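# Slide a drive sled from the shelf into the rack's empty bay

## Task

Take a drive sled off the shelf and push it into the one vacant bay of the rack so that its front face lines up flush with the neighbouring drives and it is oriented the same way up as they are; then open the gripper and withdraw. The sled must stay seated by itself afterwards, since a sled held in place only by the robot does not count.

## Robot and tools

ROBOT. Two arms, left_arm and right_arm, each ending in a parallel two-finger gripper. Bases in the scene frame: left_arm at (-0.022, +0.368, +1.505) m with quat_wxyz (+0.687, -0.461, +0.313, -0.466); right_arm at (-0.022, -0.368, +1.505) m with quat_wxyz (+0.466, -0.313, +0.461, -0.687). Joint ranges in rad, base to hand: waist -2.880..2.880, shoulder 0.000..3.142, elbow 0.000..3.019, wrist pitch -1.693..1.571, wrist yaw -1.571..1.571, wrist roll -2.094..2.094. An elbow never quite reaches full extension.

FRAME. One scene frame for everything: origin on the floor (z = 0) under the middle of the robot's foot, +x straight ahead of the robot, +z up, +y toward the robot's own left (left_arm side). Image left/right does not correspond to arm names. Only the floor height is known for sure. In each gripper's own frame the fingers extend along +z and close along y. end_effector_position is the spot between the finger pads, roughly 1 cm short of the tips. Reported hand positions can be somewhat wrong, more so far from the base, and arms tend to settle a centimetre or so off target, usually low.

THE ROW. Both motion tools use a row of 16 numbers covering both arms: left_arm x, y, z, qw, qx, qy, qz, opening, then the same eight for right_arm. x, y, z are an absolute target for the hand point in metres in the scene frame; the quaternion is the absolute target orientation, w first, same frame. Opening runs -1 (closed) to +1 (fully open, 0.094 m). Always fill in both arms. To hold an arm still, repeat the exact position and quaternion from the last result taken before it was meant to rest, plus the opening it should keep. To keep an orientation, resend the same quaternion every time rather than copying the slightly drifted one from a result.

execute_actions(actions): a list of actions run one after another. Each action is a table of 1 to 15 rows; each row lasts one control step of 1/30 s, and if fewer than 15 rows are given the final row is held to fill 15 steps. An empty list only returns the state and images. If any target sits more than 0.6 m from its gripper's current position along any of that gripper's axes, that action is rejected for both arms; if the first action fails this test against the last reported state, or any action is malformed, nothing at all runs. Each step, the commanded pose is clipped to at most 70 mm and 16 degrees from the measured pose, and the arm is driven there by damped inverse kinematics, favouring position over orientation. After an action the arm only carries on to its last clipped pose, so a distant goal needs further actions.

move(target, speed, blocking): target is one 16-number row of absolute poses as above. Each hand follows a straight line toward its pose, all arms finishing together, over 0.5 to 10 s; anything longer is cut off at 10 s before arrival. Rotation takes the shorter direction. speed is the path top speed in m/s, 0.002 to 0.5 (default 0.25); turning is capped at twice that in rad/s. There is no avoidance of obstacles or of the other arm, and hands lag, wander and may exceed speed, especially near full reach. Faster contact hits harder, and aiming deeper past a contact presses harder. The opening is applied when the move begins. The move finishes once paths are over and everything is still, or 5 s after path end. The result adds a move: line giving the ending (done, off_target, moving, held, fault; if only one arm is named the other finished fine) and limits (paced = pose was clipped; held = a safety check blocked steps, after which the arm may surge), plus each hand's distance to its pose. blocking=false returns after 0.5 s while motion continues; you must call wait or stop before sending more rows or moves.

wait(seconds): 0 to 10; lets time pass with last commands held, returning early if a running move ends. stop(): brakes a running move (needs room; fingers keep moving). zoom_image(camera, region): camera is cam_head_left, cam_head_right, cam_left_wrist or cam_right_wrist; region [x0, y0, x1, y1] in pixels of that 504x504 image, top-left origin, no larger than 504 by 504. read_manual(section): only "licences"; moves nothing. finished_scene(scene): pass the current scene's number; irreversible, and the robot first holds your last command.

RESULTS. A state line shows left_arm and right_arm hand position and quaternion. Hand target lines show the pose each controller is currently heading to. grip_measured gives finger opening on the command scale; the final Joint positions number is the opening in metres. Readings may be off by about 1 mm per gripper, consistently. A pose unreachable line means the clearance check altered or blocked that arm's command. FAULT lines report an arm stopping. MOTOR HOT appears from 85 °C; at 100 °C an OVER-TEMPERATURE FAULT makes that arm go limp and drop until cooled. Holding loads, even while you think, heats motors. Images arrive from cam_head_left, cam_head_right, cam_left_wrist, cam_right_wrist in that order; the wrist camera frame has +z looking forward, +x right, +y down in its image.

GRIPPING. Fingers go to the opening you write (except near ±1). To keep hold, command about 0.03 below grip_measured; a smaller gap grips more lightly. Pads push up to roughly 50-62 N, less on thin parts, with a brief spike on first contact.

CAUTIONS. The simulation runs on while you compose replies, holding the last command. Occasional tugs may act on a held part or shove loose items. Do not let arms collide or press on each other, do not knock anything out of the work area, and avoid drops, slips, slams and forceful shoving. After insertion, open the gripper and back away so the sled stays put unaided.

Each tool is called after "Call:" by a JSON object that holds its "method" and its "body".

## Session

Call:
{"method": "execute_actions", "body": {"actions": []}}

Scene clock: 0.00 s.
left_arm: end_effector_position=(+0.6576, +0.0243, +1.1695) grip_measured=-0.994 end_effector_quat_wxyz=(+0.392, -0.081, +0.870, -0.288) | right_arm: end_effector_position=(+0.5052, -0.0071, +1.2804) grip_measured=+1.000 end_effector_quat_wxyz=(-0.160, +0.362, -0.877, -0.274)
Joint positions: left_arm=[ 0.703  1.868  1.317  0.834 -0.084  0.171  0.   ] | right_arm=[ 2.659  1.52   1.096 -0.056  0.343 -0.69   0.094]
Joint velocities: left_arm=[-0.015 -0.005 -0.007 -0.002 -0.007 -0.051 -0.   ] | right_arm=[ 0.005 -0.005  0.002  0.007 -0.007 -0.051  0.   ]
Hand target (left_arm): +0.658, +0.026, +1.166; +0.392, -0.081, +0.871, -0.285
Hand target (right_arm): +0.507, -0.007, +1.279; +0.161, -0.360, +0.877, +0.273

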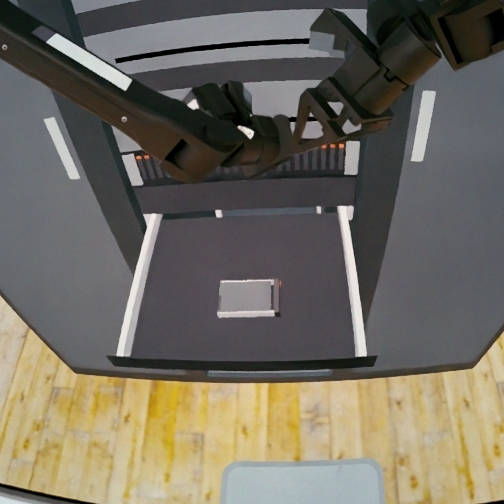

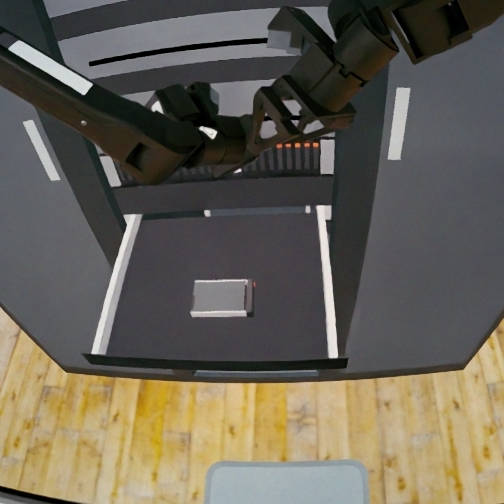

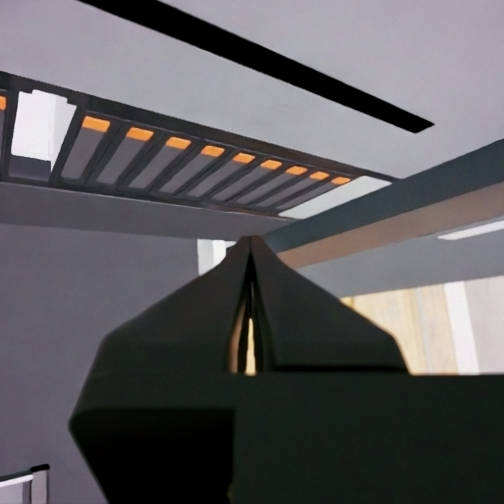

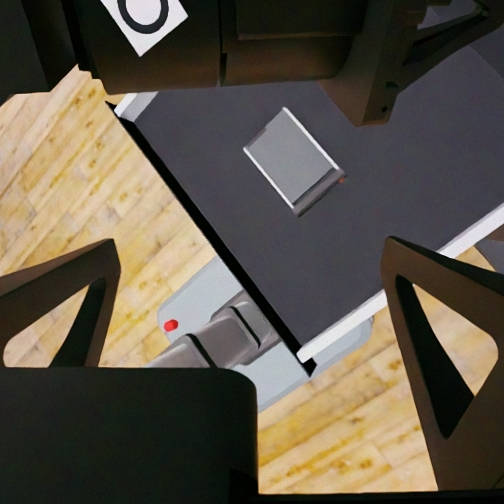

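Call:
{"method": "move", "body": {"target": [0.45,0.3,1.2,0.0,0.0,1,0,1, 0.45,-0.3,1.3,0,0,1,0,1]}}

Scene clock: 16.43 s.
left_arm: end_effector_position=(+0.4524, +0.2911, +1.2017) grip_measured=+1.000 end_effector_quat_wxyz=(-0.000, +0.006, +1.000, -0.013) | right_arm: end_effector_position=(+0.4553, -0.2938, +1.3027) grip_measured=+1.000 end_effector_quat_wxyz=(-0.006, +0.007, -1.000, -0.008)
Joint positions: left_arm=[ 0.857  1.199  0.829 -0.128 -0.626  0.071  0.094] | right_arm=[ 2.488  0.977  0.796 -0.393  0.811  0.056  0.094]
Joint velocities: left_arm=[-0.015 -0.015  0.002  0.002 -0.037 -0.066  0.   ] | right_arm=[-0.015  0.005 -0.007  0.007 -0.066  0.066  0.   ]
Hand target (left_arm): +0.451, +0.300, +1.201; -0.004, -0.000, +1.000, -0.005
Hand target (right_arm): +0.453, -0.301, +1.301; +0.000, +0.001, +1.000, +0.001
Off the commanded pose (left_arm): 0.009 m, 2 deg.
Off the commanded pose (right_arm): 0.009 m, 1 deg.
move: done

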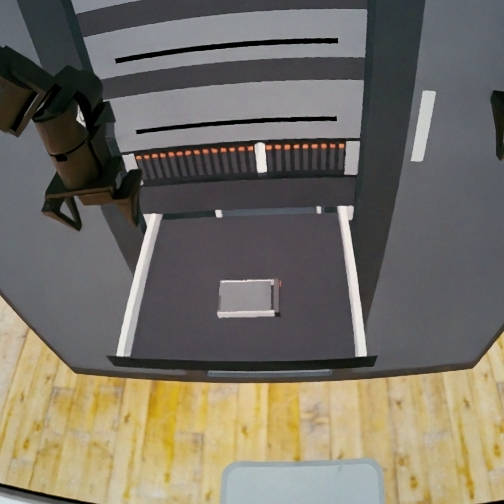

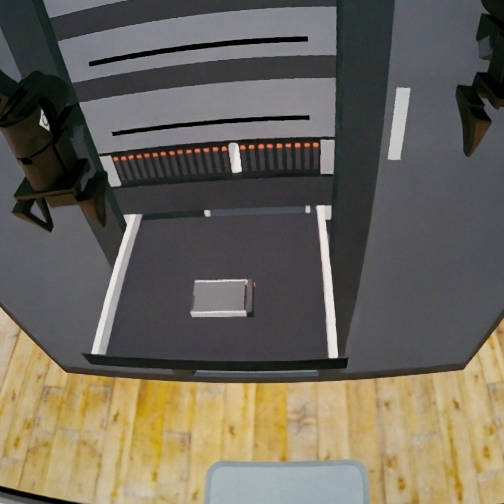

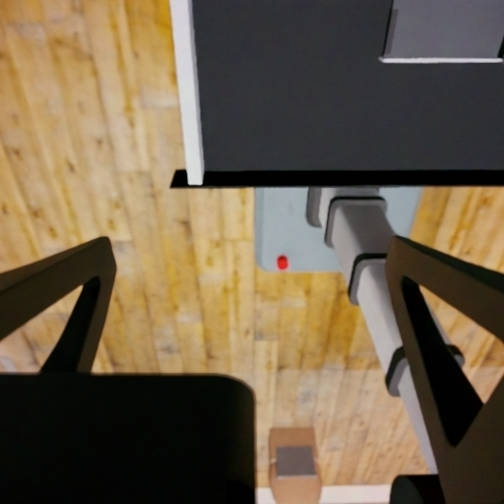

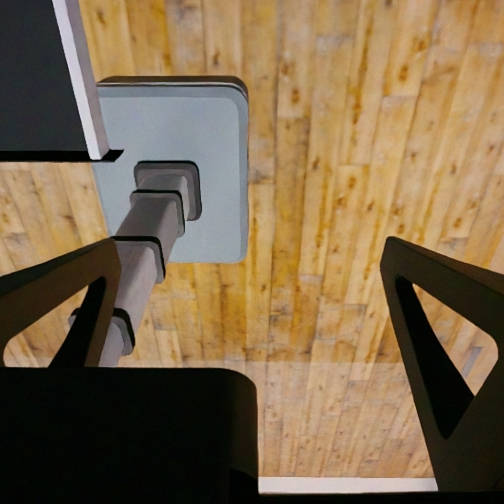

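Call:
{"method": "move", "body": {"target": [0.5,0.05,1.2,0.0,0.707,0.707,0,1, 0.45,-0.3,1.3,0,0,1,0,1]}}

Scene clock: 39.93 s.
left_arm: end_effector_position=(+0.5025, +0.0626, +1.1971) grip_measured=+1.000 end_effector_quat_wxyz=(-0.002, +0.698, +0.716, +0.005) | right_arm: end_effector_position=(+0.4553, -0.2938, +1.3027) grip_measured=+1.000 end_effector_quat_wxyz=(-0.006, +0.004, -1.000, -0.008)
Joint positions: left_arm=[ 0.51   1.709  1.294 -0.28  -0.951  1.33   0.094] | right_arm=[ 2.488  0.977  0.796 -0.393  0.811  0.06   0.094]
Joint velocities: left_arm=[-0.005 -0.015  0.007  0.007  0.022  0.095  0.   ] | right_arm=[-0.005 -0.005  0.012  0.012 -0.007  0.022  0.   ]
Hand target (left_arm): +0.499, +0.051, +1.200; -0.001, +0.708, +0.706, +0.001
Hand target (right_arm): +0.450, -0.300, +1.300; +0.000, +0.000, +1.000, +0.000
Off the commanded pose (left_arm): 0.013 m, 2 deg.
Off the commanded pose (right_arm): 0.009 m, 1 deg.
move: off_target (left_arm)

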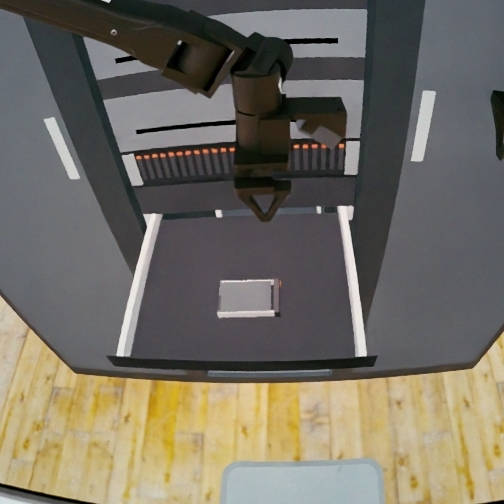

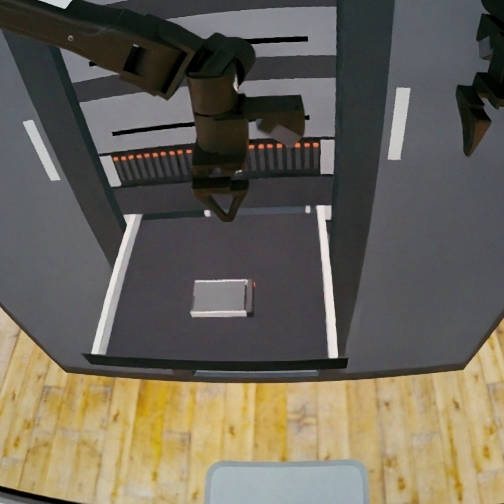

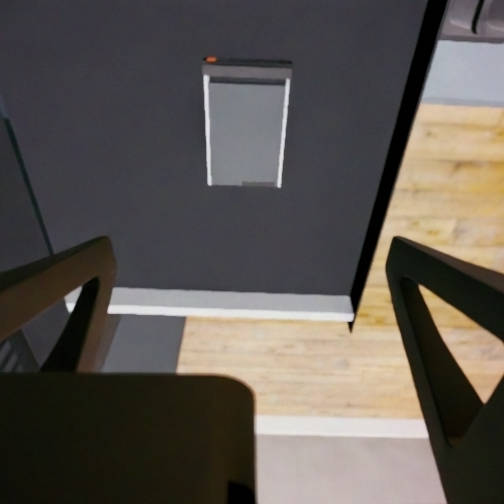

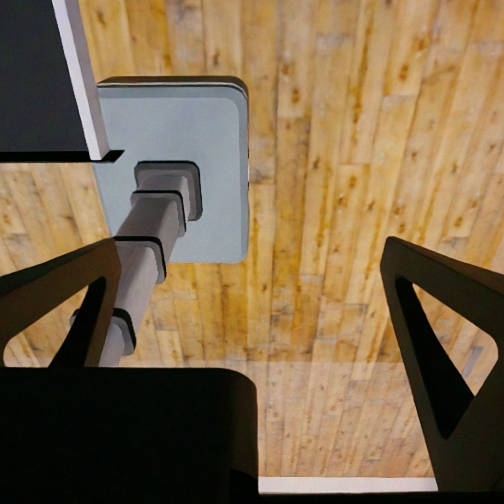

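Call:
{"method": "move", "body": {"target": [0.503,0.06,1.05,0.0,0.707,0.707,0,1, 0.45,-0.3,1.3,0,0,1,0,1], "speed": 0.15}}

Scene clock: 52.50 s.
left_arm: end_effector_position=(+0.5058, +0.0543, +1.0651) grip_measured=+1.000 end_effector_quat_wxyz=(+0.008, +0.706, +0.708, -0.004) | right_arm: end_effector_position=(+0.4553, -0.2938, +1.3027) grip_measured=+1.000 end_effector_quat_wxyz=(-0.006, +0.004, -1.000, -0.008)
Joint positions: left_arm=[ 0.68   1.93   1.454 -0.091 -0.788  1.515  0.094] | right_arm=[ 2.488  0.977  0.796 -0.393  0.811  0.06   0.094]
Joint velocities: left_arm=[-0.015 -0.005  0.022 -0.002  0.037  0.007  0.   ] | right_arm=[-0.005 -0.024 -0.002  0.002 -0.007  0.066  0.   ]
Hand target (left_arm): +0.502, +0.060, +1.051; +0.000, +0.706, +0.708, -0.001
Hand target (right_arm): +0.450, -0.300, +1.300; +0.000, -0.000, +1.000, +0.000
Off the commanded pose (left_arm): 0.016 m, 1 deg.
Off the commanded pose (right_arm): 0.009 m, 1 deg.
move: off_target (left_arm)

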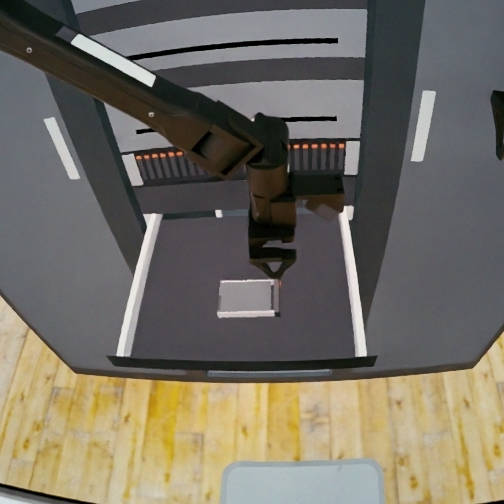

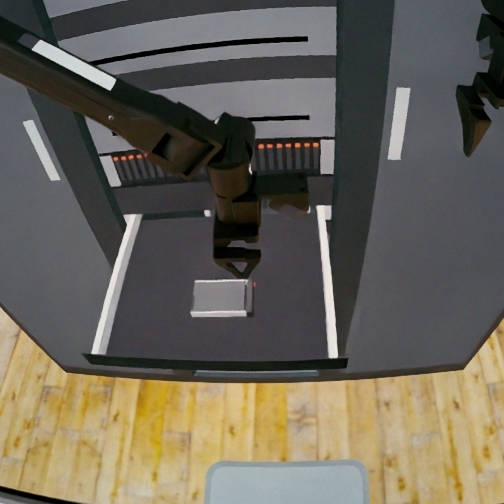

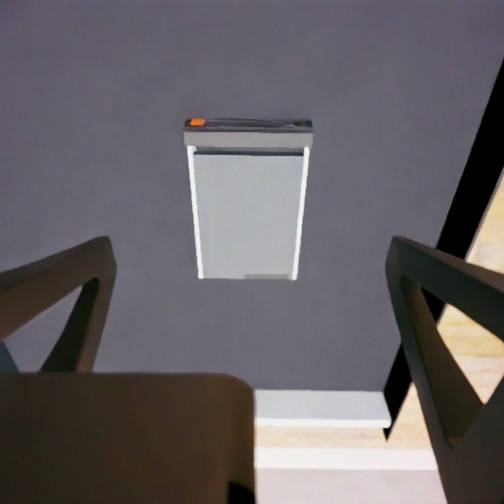

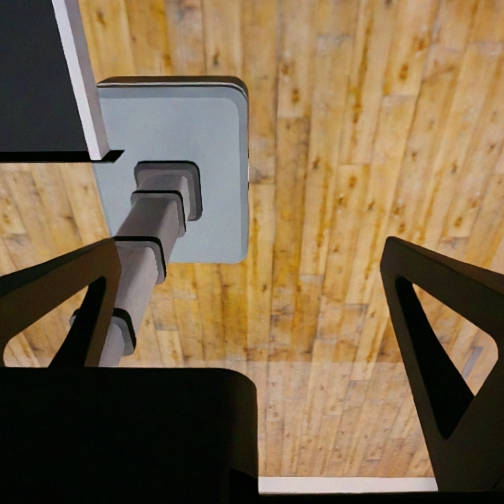

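Call:
{"method": "move", "body": {"target": [0.505,0.064,0.96,0.0,0.707,0.707,0,1, 0.45,-0.3,1.3,0,0,1,0,1], "speed": 0.08}}

Scene clock: 63.93 s.
left_arm: end_effector_position=(+0.5124, +0.0546, +0.9784) grip_measured=+1.000 end_effector_quat_wxyz=(+0.010, +0.706, +0.708, -0.003) | right_arm: end_effector_position=(+0.4553, -0.2938, +1.3027) grip_measured=+1.000 end_effector_quat_wxyz=(-0.006, +0.004, -1.000, -0.007)
Joint positions: left_arm=[ 0.774  2.094  1.634 -0.057 -0.705  1.585  0.094] | right_arm=[ 2.488  0.977  0.796 -0.393  0.812  0.06   0.094]
Joint velocities: left_arm=[-0.005 -0.005  0.017 -0.007  0.037  0.022  0.   ] | right_arm=[-0.005 -0.005 -0.012  0.007 -0.051  0.007  0.   ]
Hand target (left_arm): +0.504, +0.064, +0.961; -0.000, +0.707, +0.707, -0.001
Hand target (right_arm): +0.450, -0.300, +1.300; +0.000, -0.000, +1.000, -0.000
Off the commanded pose (left_arm): 0.022 m, 1 deg.
Off the commanded pose (right_arm): 0.009 m, 1 deg.
move: off_target (left_arm)

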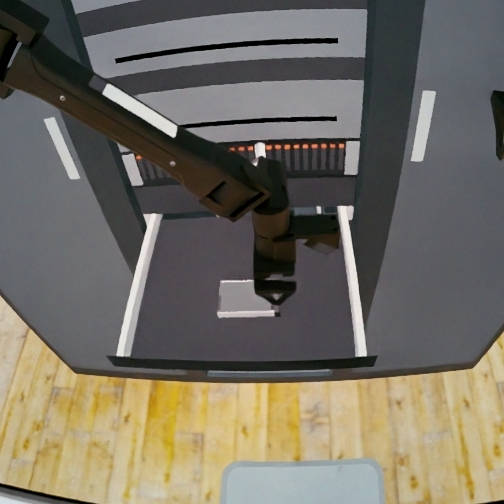

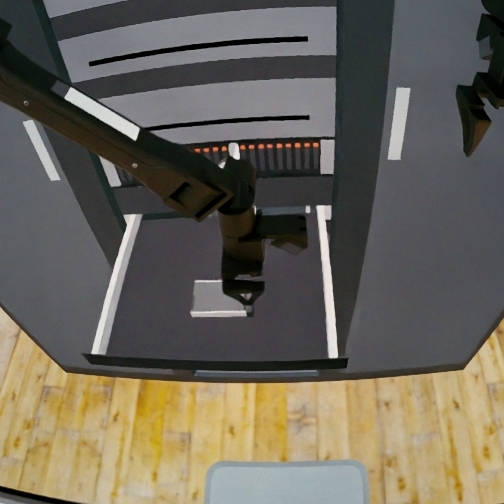

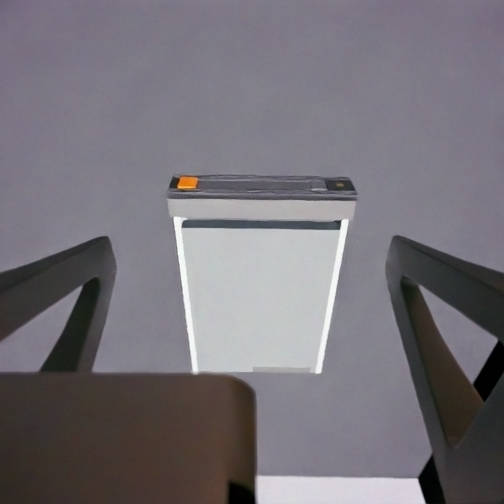

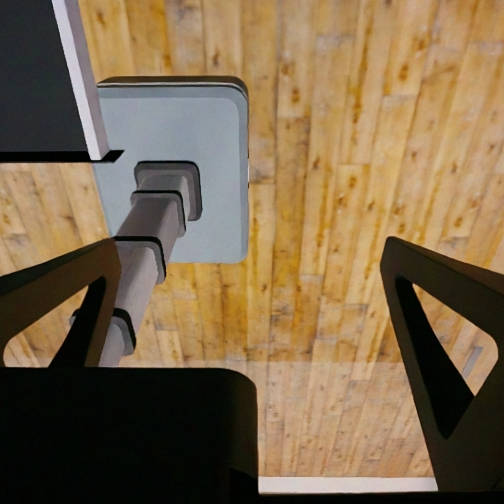

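Call:
{"method": "move", "body": {"target": [0.501,0.069,0.917,0.0,0.707,0.707,0,1, 0.45,-0.3,1.3,0,0,1,0,1], "speed": 0.03}}

Scene clock: 73.13 s.
left_arm: end_effector_position=(+0.5113, +0.0571, +0.9377) grip_measured=+1.000 end_effector_quat_wxyz=(+0.012, +0.707, +0.707, -0.003) | right_arm: end_effector_position=(+0.4553, -0.2938, +1.3027) grip_measured=+1.000 end_effector_quat_wxyz=(-0.006, +0.004, -1.000, -0.007)
Joint positions: left_arm=[ 0.815  2.172  1.722 -0.048 -0.667  1.614  0.094] | right_arm=[ 2.488  0.977  0.796 -0.393  0.812  0.06   0.094]
Joint velocities: left_arm=[-0.005 -0.015  0.007 -0.002  0.022  0.066  0.   ] | right_arm=[-0.005 -0.034  0.022  0.017 -0.007 -0.037  0.   ]
Hand target (left_arm): +0.500, +0.070, +0.918; +0.000, +0.707, +0.707, -0.000
Hand target (right_arm): +0.450, -0.300, +1.300; +0.000, -0.000, +1.000, +0.000
Off the commanded pose (left_arm): 0.026 m, 1 deg.
Off the commanded pose (right_arm): 0.009 m, 1 deg.
move: off_target (left_arm)

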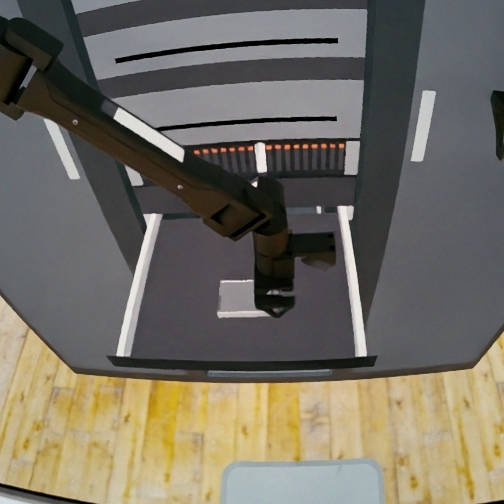

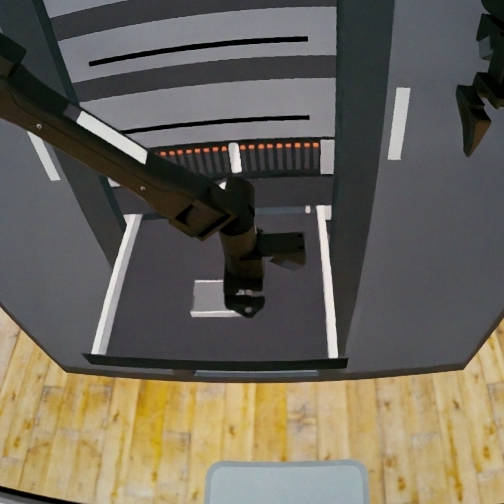

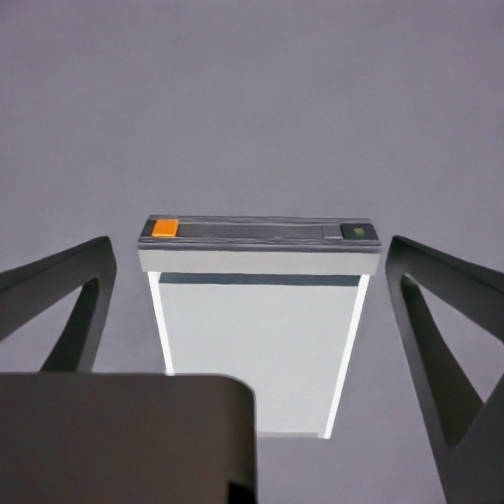

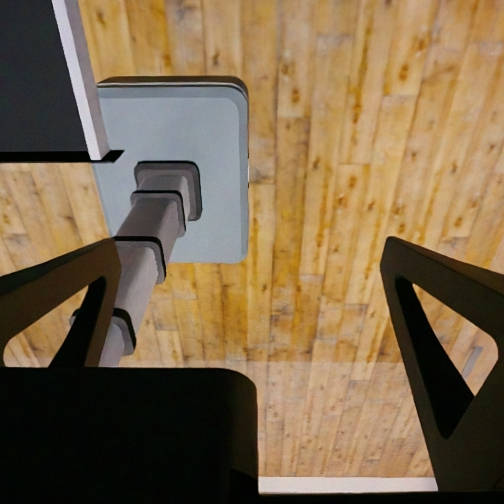

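Call:
{"method": "move", "body": {"target": [0.498,0.070,0.912,0.0,0.707,0.707,0,1, 0.45,-0.3,1.3,0,0,1,0,1], "speed": 0.02}}

Call:
{"method": "move", "body": {"target": [0.498,0.070,0.912,0.0,0.707,0.707,0,0.5, 0.45,-0.3,1.3,0,0,1,0,1], "speed": 0.02}}

Scene clock: 81.40 s.
left_arm: end_effector_position=(+0.5077, +0.0570, +0.9333) grip_measured=+1.000 end_effector_quat_wxyz=(+0.012, +0.708, +0.707, -0.004) | right_arm: end_effector_position=(+0.4553, -0.2938, +1.3027) grip_measured=+1.000 end_effector_quat_wxyz=(-0.006, +0.004, -1.000, -0.007)
Joint positions: left_arm=[ 0.819  2.18   1.724 -0.04  -0.662  1.618  0.094] | right_arm=[ 2.488  0.977  0.796 -0.393  0.812  0.06   0.094]
Joint velocities: left_arm=[-0.005 -0.005 -0.012 -0.002 -0.037 -0.007  0.   ] | right_arm=[-0.015  0.005  0.002 -0.002 -0.037  0.022  0.   ]
Hand target (left_arm): +0.498, +0.071, +0.913; -0.000, +0.707, +0.707, -0.000
Hand target (right_arm): +0.450, -0.300, +1.300; +0.000, -0.000, +1.000, +0.000
Off the commanded pose (left_arm): 0.027 m, 1 deg.
Off the commanded pose (right_arm): 0.009 m, 1 deg.
move: off_target (left_arm)

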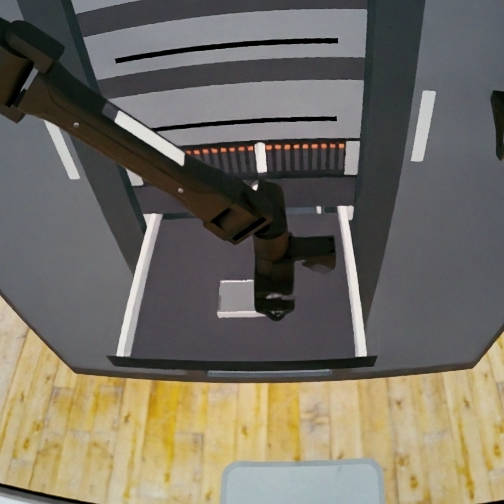

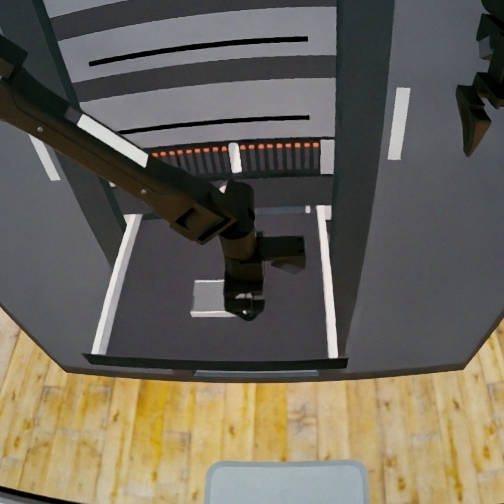

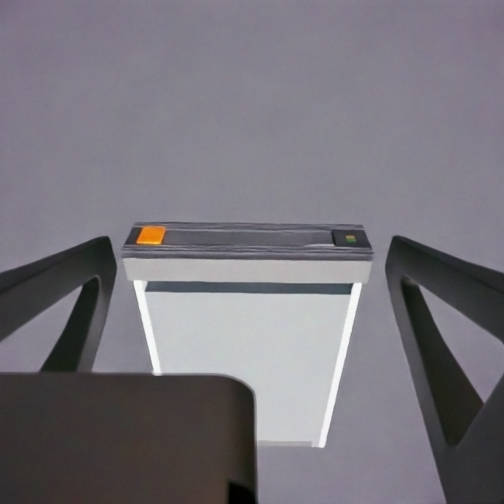

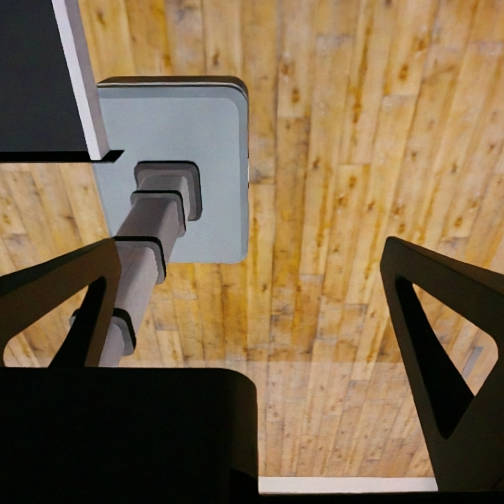

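Scene clock: 82.97 s.
left_arm: end_effector_position=(+0.5077, +0.0572, +0.9331) grip_measured=+0.617 end_effector_quat_wxyz=(+0.012, +0.708, +0.707, -0.004) | right_arm: end_effector_position=(+0.4553, -0.2938, +1.3027) grip_measured=+1.000 end_effector_quat_wxyz=(-0.006, +0.004, -1.000, -0.007)
Joint positions: left_arm=[ 0.82   2.18   1.724 -0.04  -0.662  1.618  0.076] | right_arm=[ 2.488  0.977  0.796 -0.393  0.812  0.06   0.094]
Joint velocities: left_arm=[-0.005  0.005 -0.007 -0.002 -0.037  0.022 -0.   ] | right_arm=[-0.005 -0.005  0.007 -0.002  0.022  0.007  0.   ]
Hand target (left_arm): +0.497, +0.071, +0.913; -0.000, +0.707, +0.707, -0.000
Hand target (right_arm): +0.450, -0.300, +1.300; +0.000, -0.000, +1.000, +0.000
Off the commanded pose (left_arm): 0.027 m, 1 deg.
Off the commanded pose (right_arm): 0.009 m, 1 deg.
move: off_target (left_arm)

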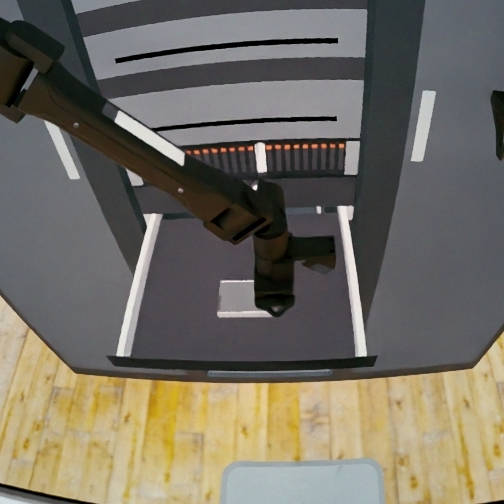

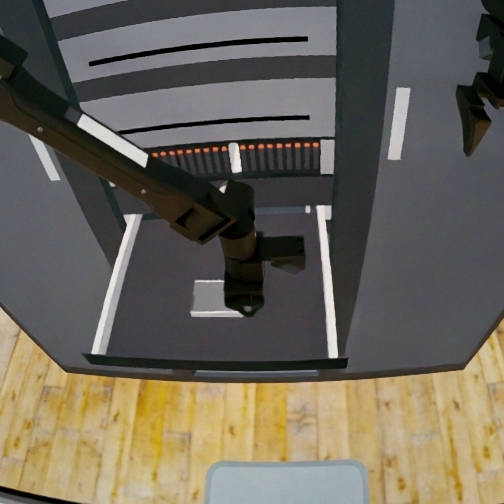

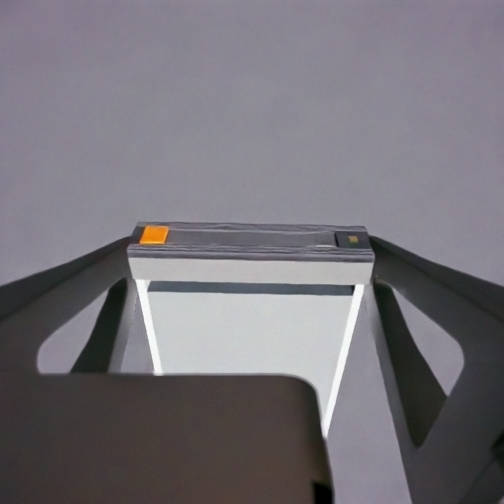

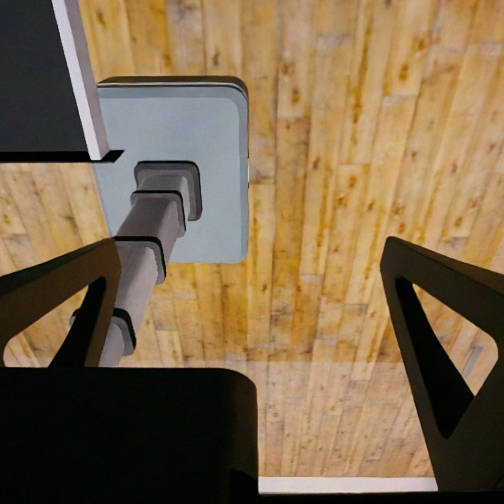

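Call:
{"method": "move", "body": {"target": [0.49,0.070,1.08,0.0,0.707,0.707,0,0.56, 0.45,-0.3,1.3,0,0,1,0,1], "speed": 0.1}}

Call:
{"method": "move", "body": {"target": [0.49,0.070,1.08,0.707,0.707,0,0,0.56, 0.45,-0.3,1.3,0,0,1,0,1], "speed": 0.2}}

Scene clock: 92.13 s.
left_arm: end_effector_position=(+0.4874, +0.0751, +1.0690) grip_measured=+0.617 end_effector_quat_wxyz=(-0.005, +0.708, +0.706, +0.002) | right_arm: end_effector_position=(+0.4553, -0.2938, +1.3027) grip_measured=+1.000 end_effector_quat_wxyz=(-0.006, +0.004, -1.000, -0.007)
Joint positions: left_arm=[ 0.693  1.891  1.373 -0.059 -0.802  1.517  0.076] | right_arm=[ 2.488  0.977  0.796 -0.393  0.812  0.06   0.094]
Joint velocities: left_arm=[-0.005 -0.015 -0.017 -0.022  0.007 -0.022 -0.001] | right_arm=[ 0.005 -0.005 -0.007 -0.012 -0.066  0.022  0.   ]
Hand target (left_arm): +0.491, +0.070, +1.080; -0.000, +0.707, +0.707, +0.000
Hand target (right_arm): +0.450, -0.300, +1.300; +0.000, -0.000, +1.000, +0.000
Off the commanded pose (left_arm): 0.012 m, 1 deg.
Off the commanded pose (right_arm): 0.009 m, 1 deg.
move: off_target (left_arm)

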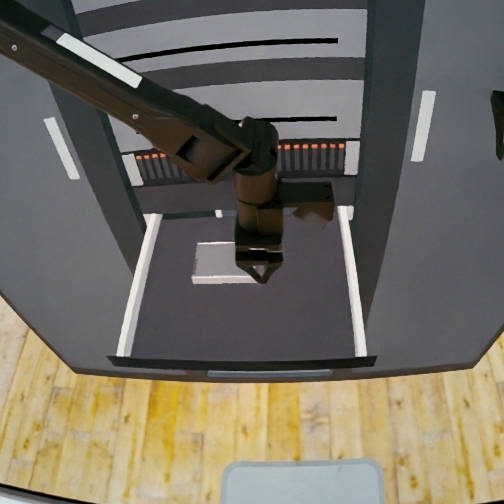

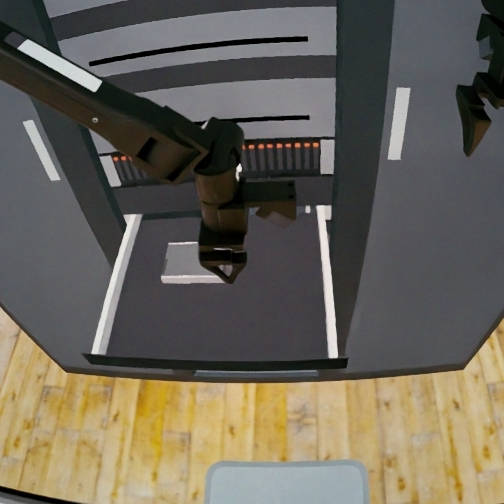

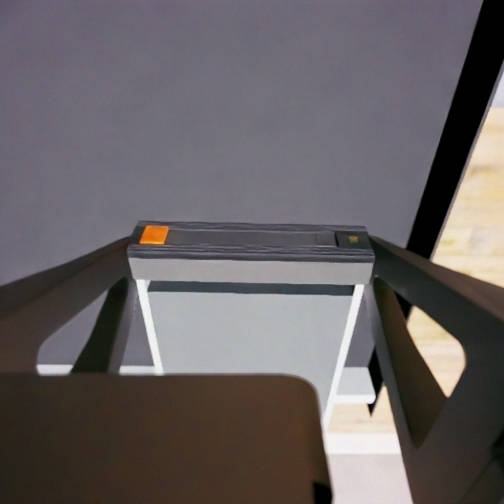

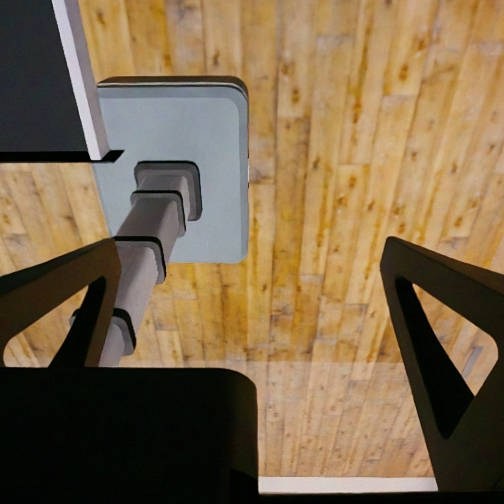

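Scene clock: 97.70 s.
left_arm: end_effector_position=(+0.4974, +0.0641, +1.0929) grip_measured=+0.617 end_effector_quat_wxyz=(+0.799, +0.569, +0.192, +0.033) | right_arm: end_effector_position=(+0.4553, -0.2938, +1.3027) grip_measured=+1.000 end_effector_quat_wxyz=(-0.006, +0.004, -1.000, -0.007)
Joint positions: left_arm=[1.073 2.185 1.442 1.143 1.321 2.093 0.076] | right_arm=[ 2.488  0.977  0.796 -0.393  0.812  0.06   0.094]
Joint velocities: left_arm=[-0.015 -0.015 -0.007 -0.002 -0.037  0.022 -0.001] | right_arm=[ 0.005 -0.005  0.012  0.002 -0.007 -0.022  0.   ]
Hand target (left_arm): +0.496, +0.064, +1.094; +0.799, +0.569, +0.193, +0.031
Hand target (right_arm): +0.450, -0.300, +1.300; +0.000, -0.000, +1.000, +0.000
Off the commanded pose (left_arm): 0.016 m, 29 deg; orientation clipped at the last step of the last action.
Off the commanded pose (right_arm): 0.009 m, 1 deg.
move: held (left_arm); limits=paced,held; held on 15 of 167 steps (left_arm), including the last (left_arm)
pose unreachable (left arm): on one or more control steps of this call, first in action 0 (counted from 0), this arm could not follow its commanded pose, so it was not sent that pose on those steps. On the call's last step it was still not sent that pose. It may still have moved: this result reports where it is.
cause: the commanded pose would bring two parts of the arm too close to each other (its wrist (the part past joint 4) and its wrist camera, with joints 5 (wrist yaw) and 6 (wrist roll) between them).

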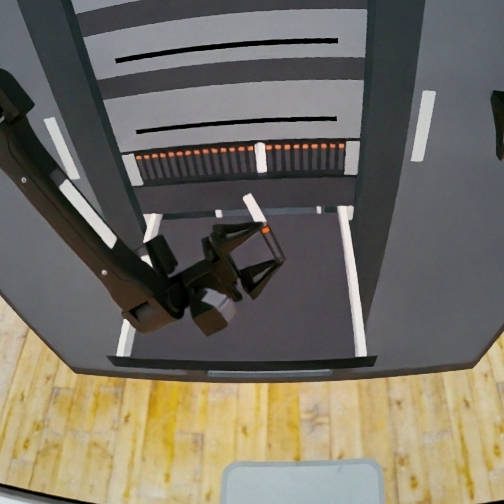

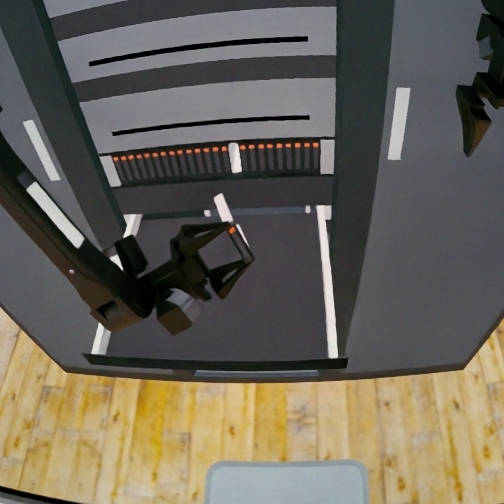

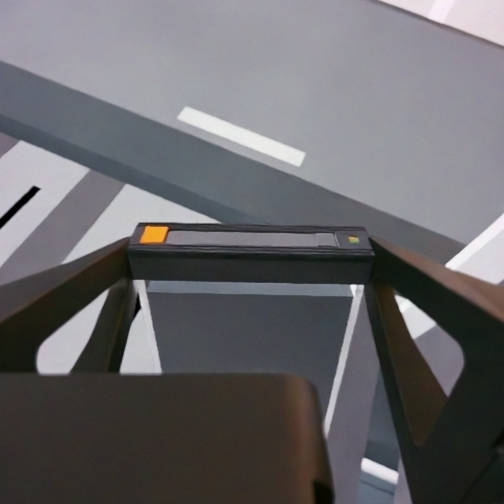

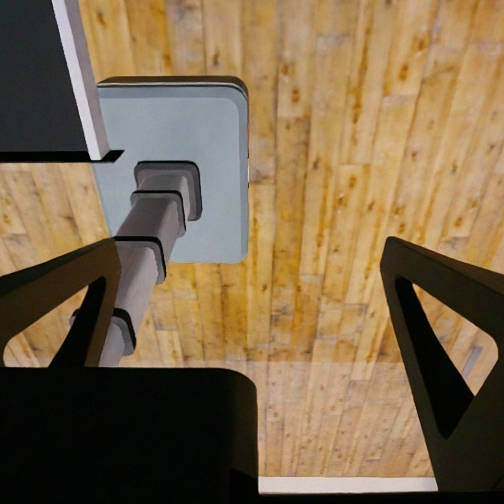

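Call:
{"method": "move", "body": {"target": [0.497,0.064,1.093,0.799,0.569,0.192,0.033,0.56, 0.36,-0.06,1.16,0.6045,-0.2275,0.7635,-0.0025,0], "speed": 0.2}}

Call:
{"method": "move", "body": {"target": [0.497,0.064,1.093,0.799,0.569,0.192,0.033,0.56, 0.387,0.03,1.125,0.6045,-0.2275,0.7635,-0.0025,0], "speed": 0.08}}

Scene clock: 126.83 s.
left_arm: end_effector_position=(+0.4974, +0.0641, +1.0929) grip_measured=+0.617 end_effector_quat_wxyz=(+0.799, +0.569, +0.192, +0.033) | right_arm: end_effector_position=(+0.3587, -0.0482, +1.1694) grip_measured=+0.001 end_effector_quat_wxyz=(+0.463, -0.329, +0.809, +0.149)
Joint positions: left_arm=[1.073 2.185 1.442 1.143 1.321 2.093 0.076] | right_arm=[ 2.389  2.101  0.737  1.541 -0.044 -1.04   0.047]
Joint velocities: left_arm=[-0.015 -0.005 -0.022  0.007  0.007  0.037  0.   ] | right_arm=[-0.034  0.005 -0.007  0.007 -0.007 -0.022 -0.   ]
Hand target (left_arm): +0.497, +0.064, +1.093; +0.799, +0.569, +0.192, +0.033
Hand target (right_arm): +0.359, -0.058, +1.159; +0.462, -0.333, +0.811, +0.134
Off the commanded pose (left_arm): 0.000 m, 0 deg.
Off the commanded pose (right_arm): 0.015 m, 27 deg; orientation clipped at the last step of the last action.
joint sent to its limit (right arm) — the command would take joint 4 (wrist pitch) past its upper limit, so that joint was sent only as far as its limit.
move: off_target (right_arm); limits=paced

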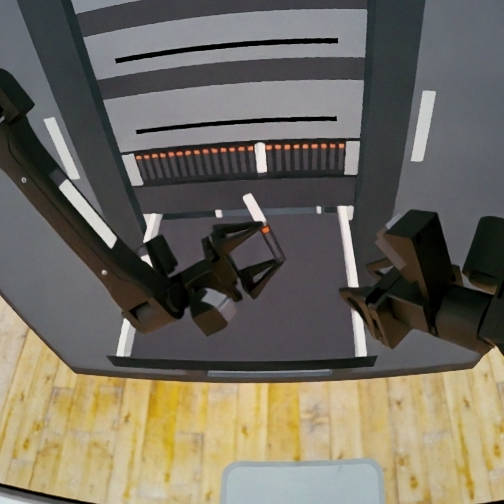

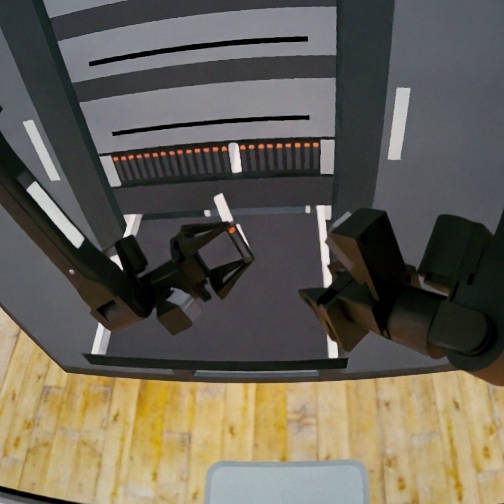

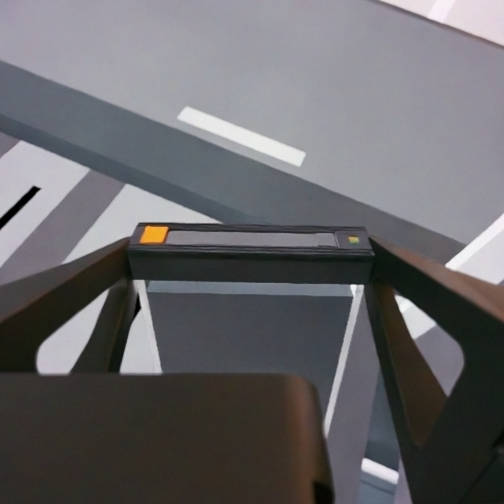

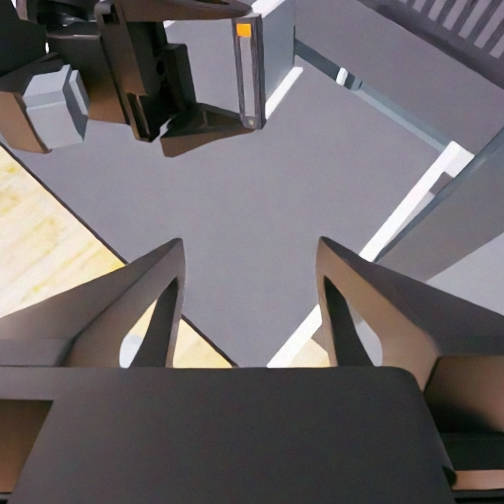

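Scene clock: 130.07 s.
left_arm: end_effector_position=(+0.4974, +0.0641, +1.0929) grip_measured=+0.617 end_effector_quat_wxyz=(+0.799, +0.569, +0.192, +0.033) | right_arm: end_effector_position=(+0.3918, +0.0189, +1.1167) grip_measured=+0.001 end_effector_quat_wxyz=(+0.492, -0.311, +0.808, +0.093)
Joint positions: left_arm=[1.073 2.185 1.442 1.143 1.321 2.093 0.076] | right_arm=[ 2.431  2.299  1.054  1.541  0.044 -1.083  0.047]
Joint velocities: left_arm=[ 0.005  0.005 -0.002  0.012  0.11   0.022 -0.001] | right_arm=[ 0.005 -0.015 -0.007 -0.002 -0.066  0.007  0.001]
Hand target (left_arm): +0.497, +0.064, +1.093; +0.799, +0.569, +0.192, +0.033
Hand target (right_arm): +0.387, +0.031, +1.125; +0.499, -0.313, +0.802, +0.096
Off the commanded pose (left_arm): 0.000 m, 0 deg.
Off the commanded pose (right_arm): 0.015 m, 20 deg; orientation clipped at the last step of the last action.
joint sent to its limit (right arm) — the command would take joint 4 (wrist pitch) past its upper limit, so that joint was sent only as far as its limit.
move: off_target (right_arm); limits=paced

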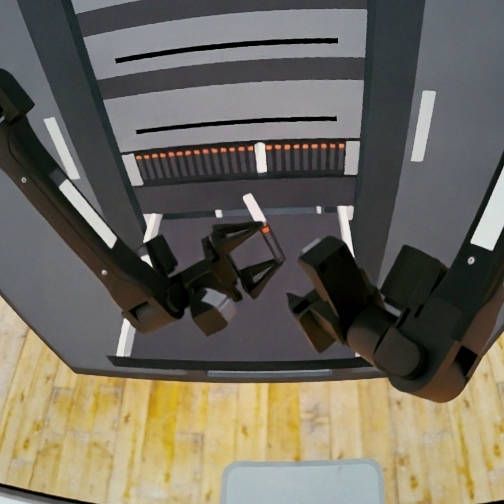

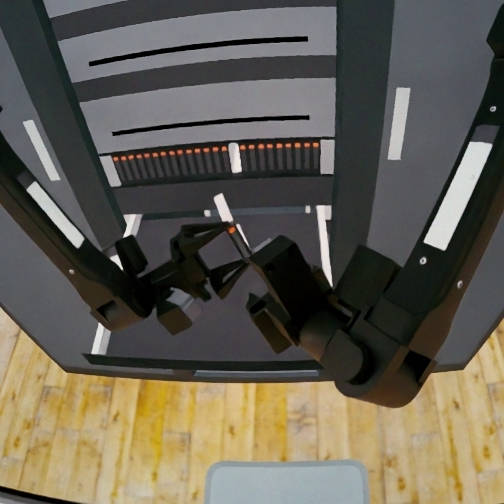

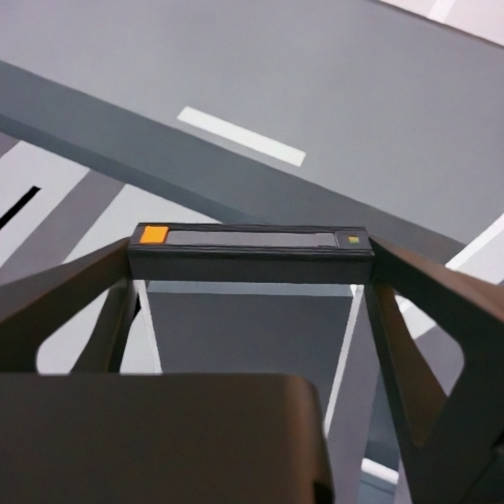

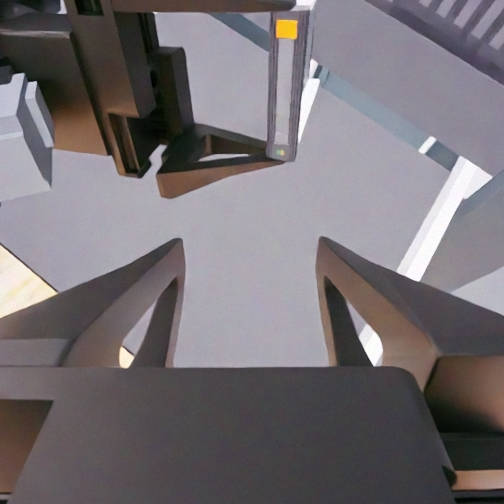

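Call:
{"method": "move", "body": {"target": [0.497,0.064,1.093,0.799,0.569,0.192,0.033,0.56, 0.445,0.052,1.125,0.4626,-0.2237,0.8572,-0.0421,0], "speed": 0.06}}

Scene clock: 156.40 s.
left_arm: end_effector_position=(+0.4974, +0.0641, +1.0929) grip_measured=+0.617 end_effector_quat_wxyz=(+0.799, +0.569, +0.192, +0.033) | right_arm: end_effector_position=(+0.4530, +0.0390, +1.1167) grip_measured=+0.001 end_effector_quat_wxyz=(+0.448, -0.227, +0.864, -0.037)
Joint positions: left_arm=[1.073 2.185 1.442 1.143 1.321 2.093 0.076] | right_arm=[ 2.54   2.341  1.269  1.541  0.445 -1.114  0.047]
Joint velocities: left_arm=[-0.005 -0.005 -0.007 -0.007 -0.037 -0.037 -0.   ] | right_arm=[ 0.005 -0.005  0.002  0.012  0.022  0.007 -0.   ]
Hand target (left_arm): +0.497, +0.064, +1.093; +0.799, +0.569, +0.192, +0.033
Hand target (right_arm): +0.445, +0.052, +1.125; +0.453, -0.230, +0.861, -0.032
Off the commanded pose (left_arm): 0.000 m, 0 deg.
Off the commanded pose (right_arm): 0.017 m, 2 deg.
joint sent to its limit (right arm) — the command would take joint 4 (wrist pitch) past its upper limit, so that joint was sent only as far as its limit.
move: off_target (right_arm)

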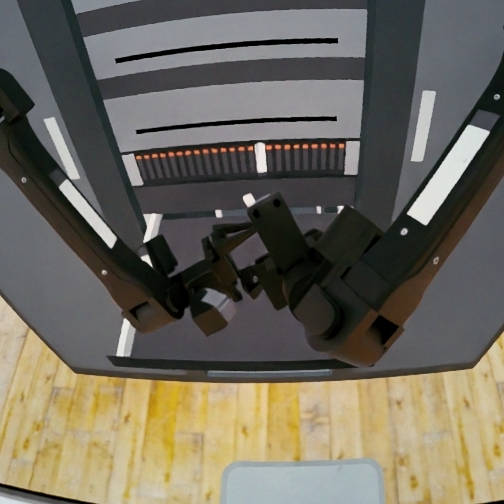

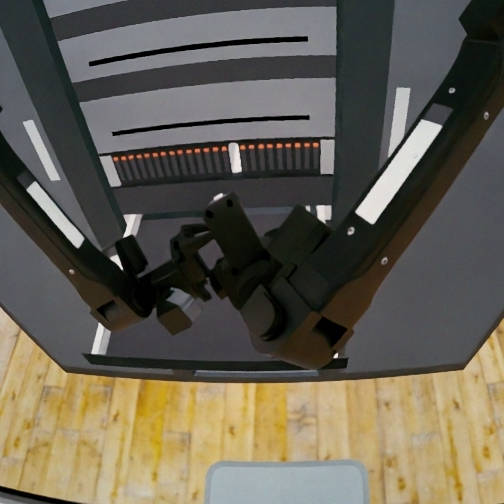

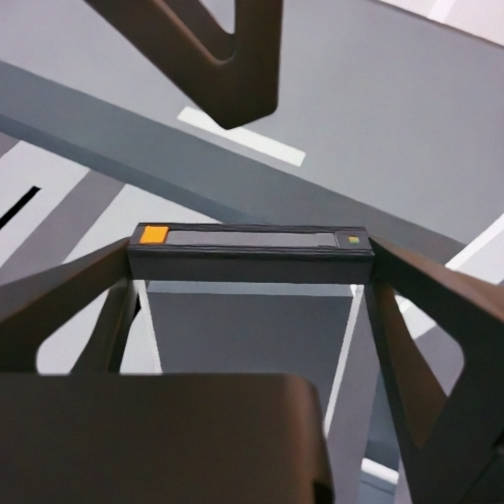

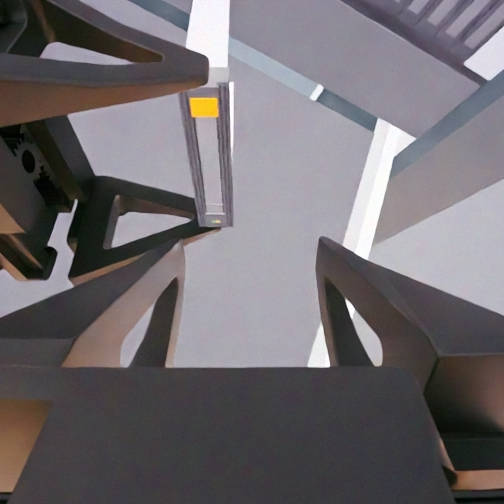

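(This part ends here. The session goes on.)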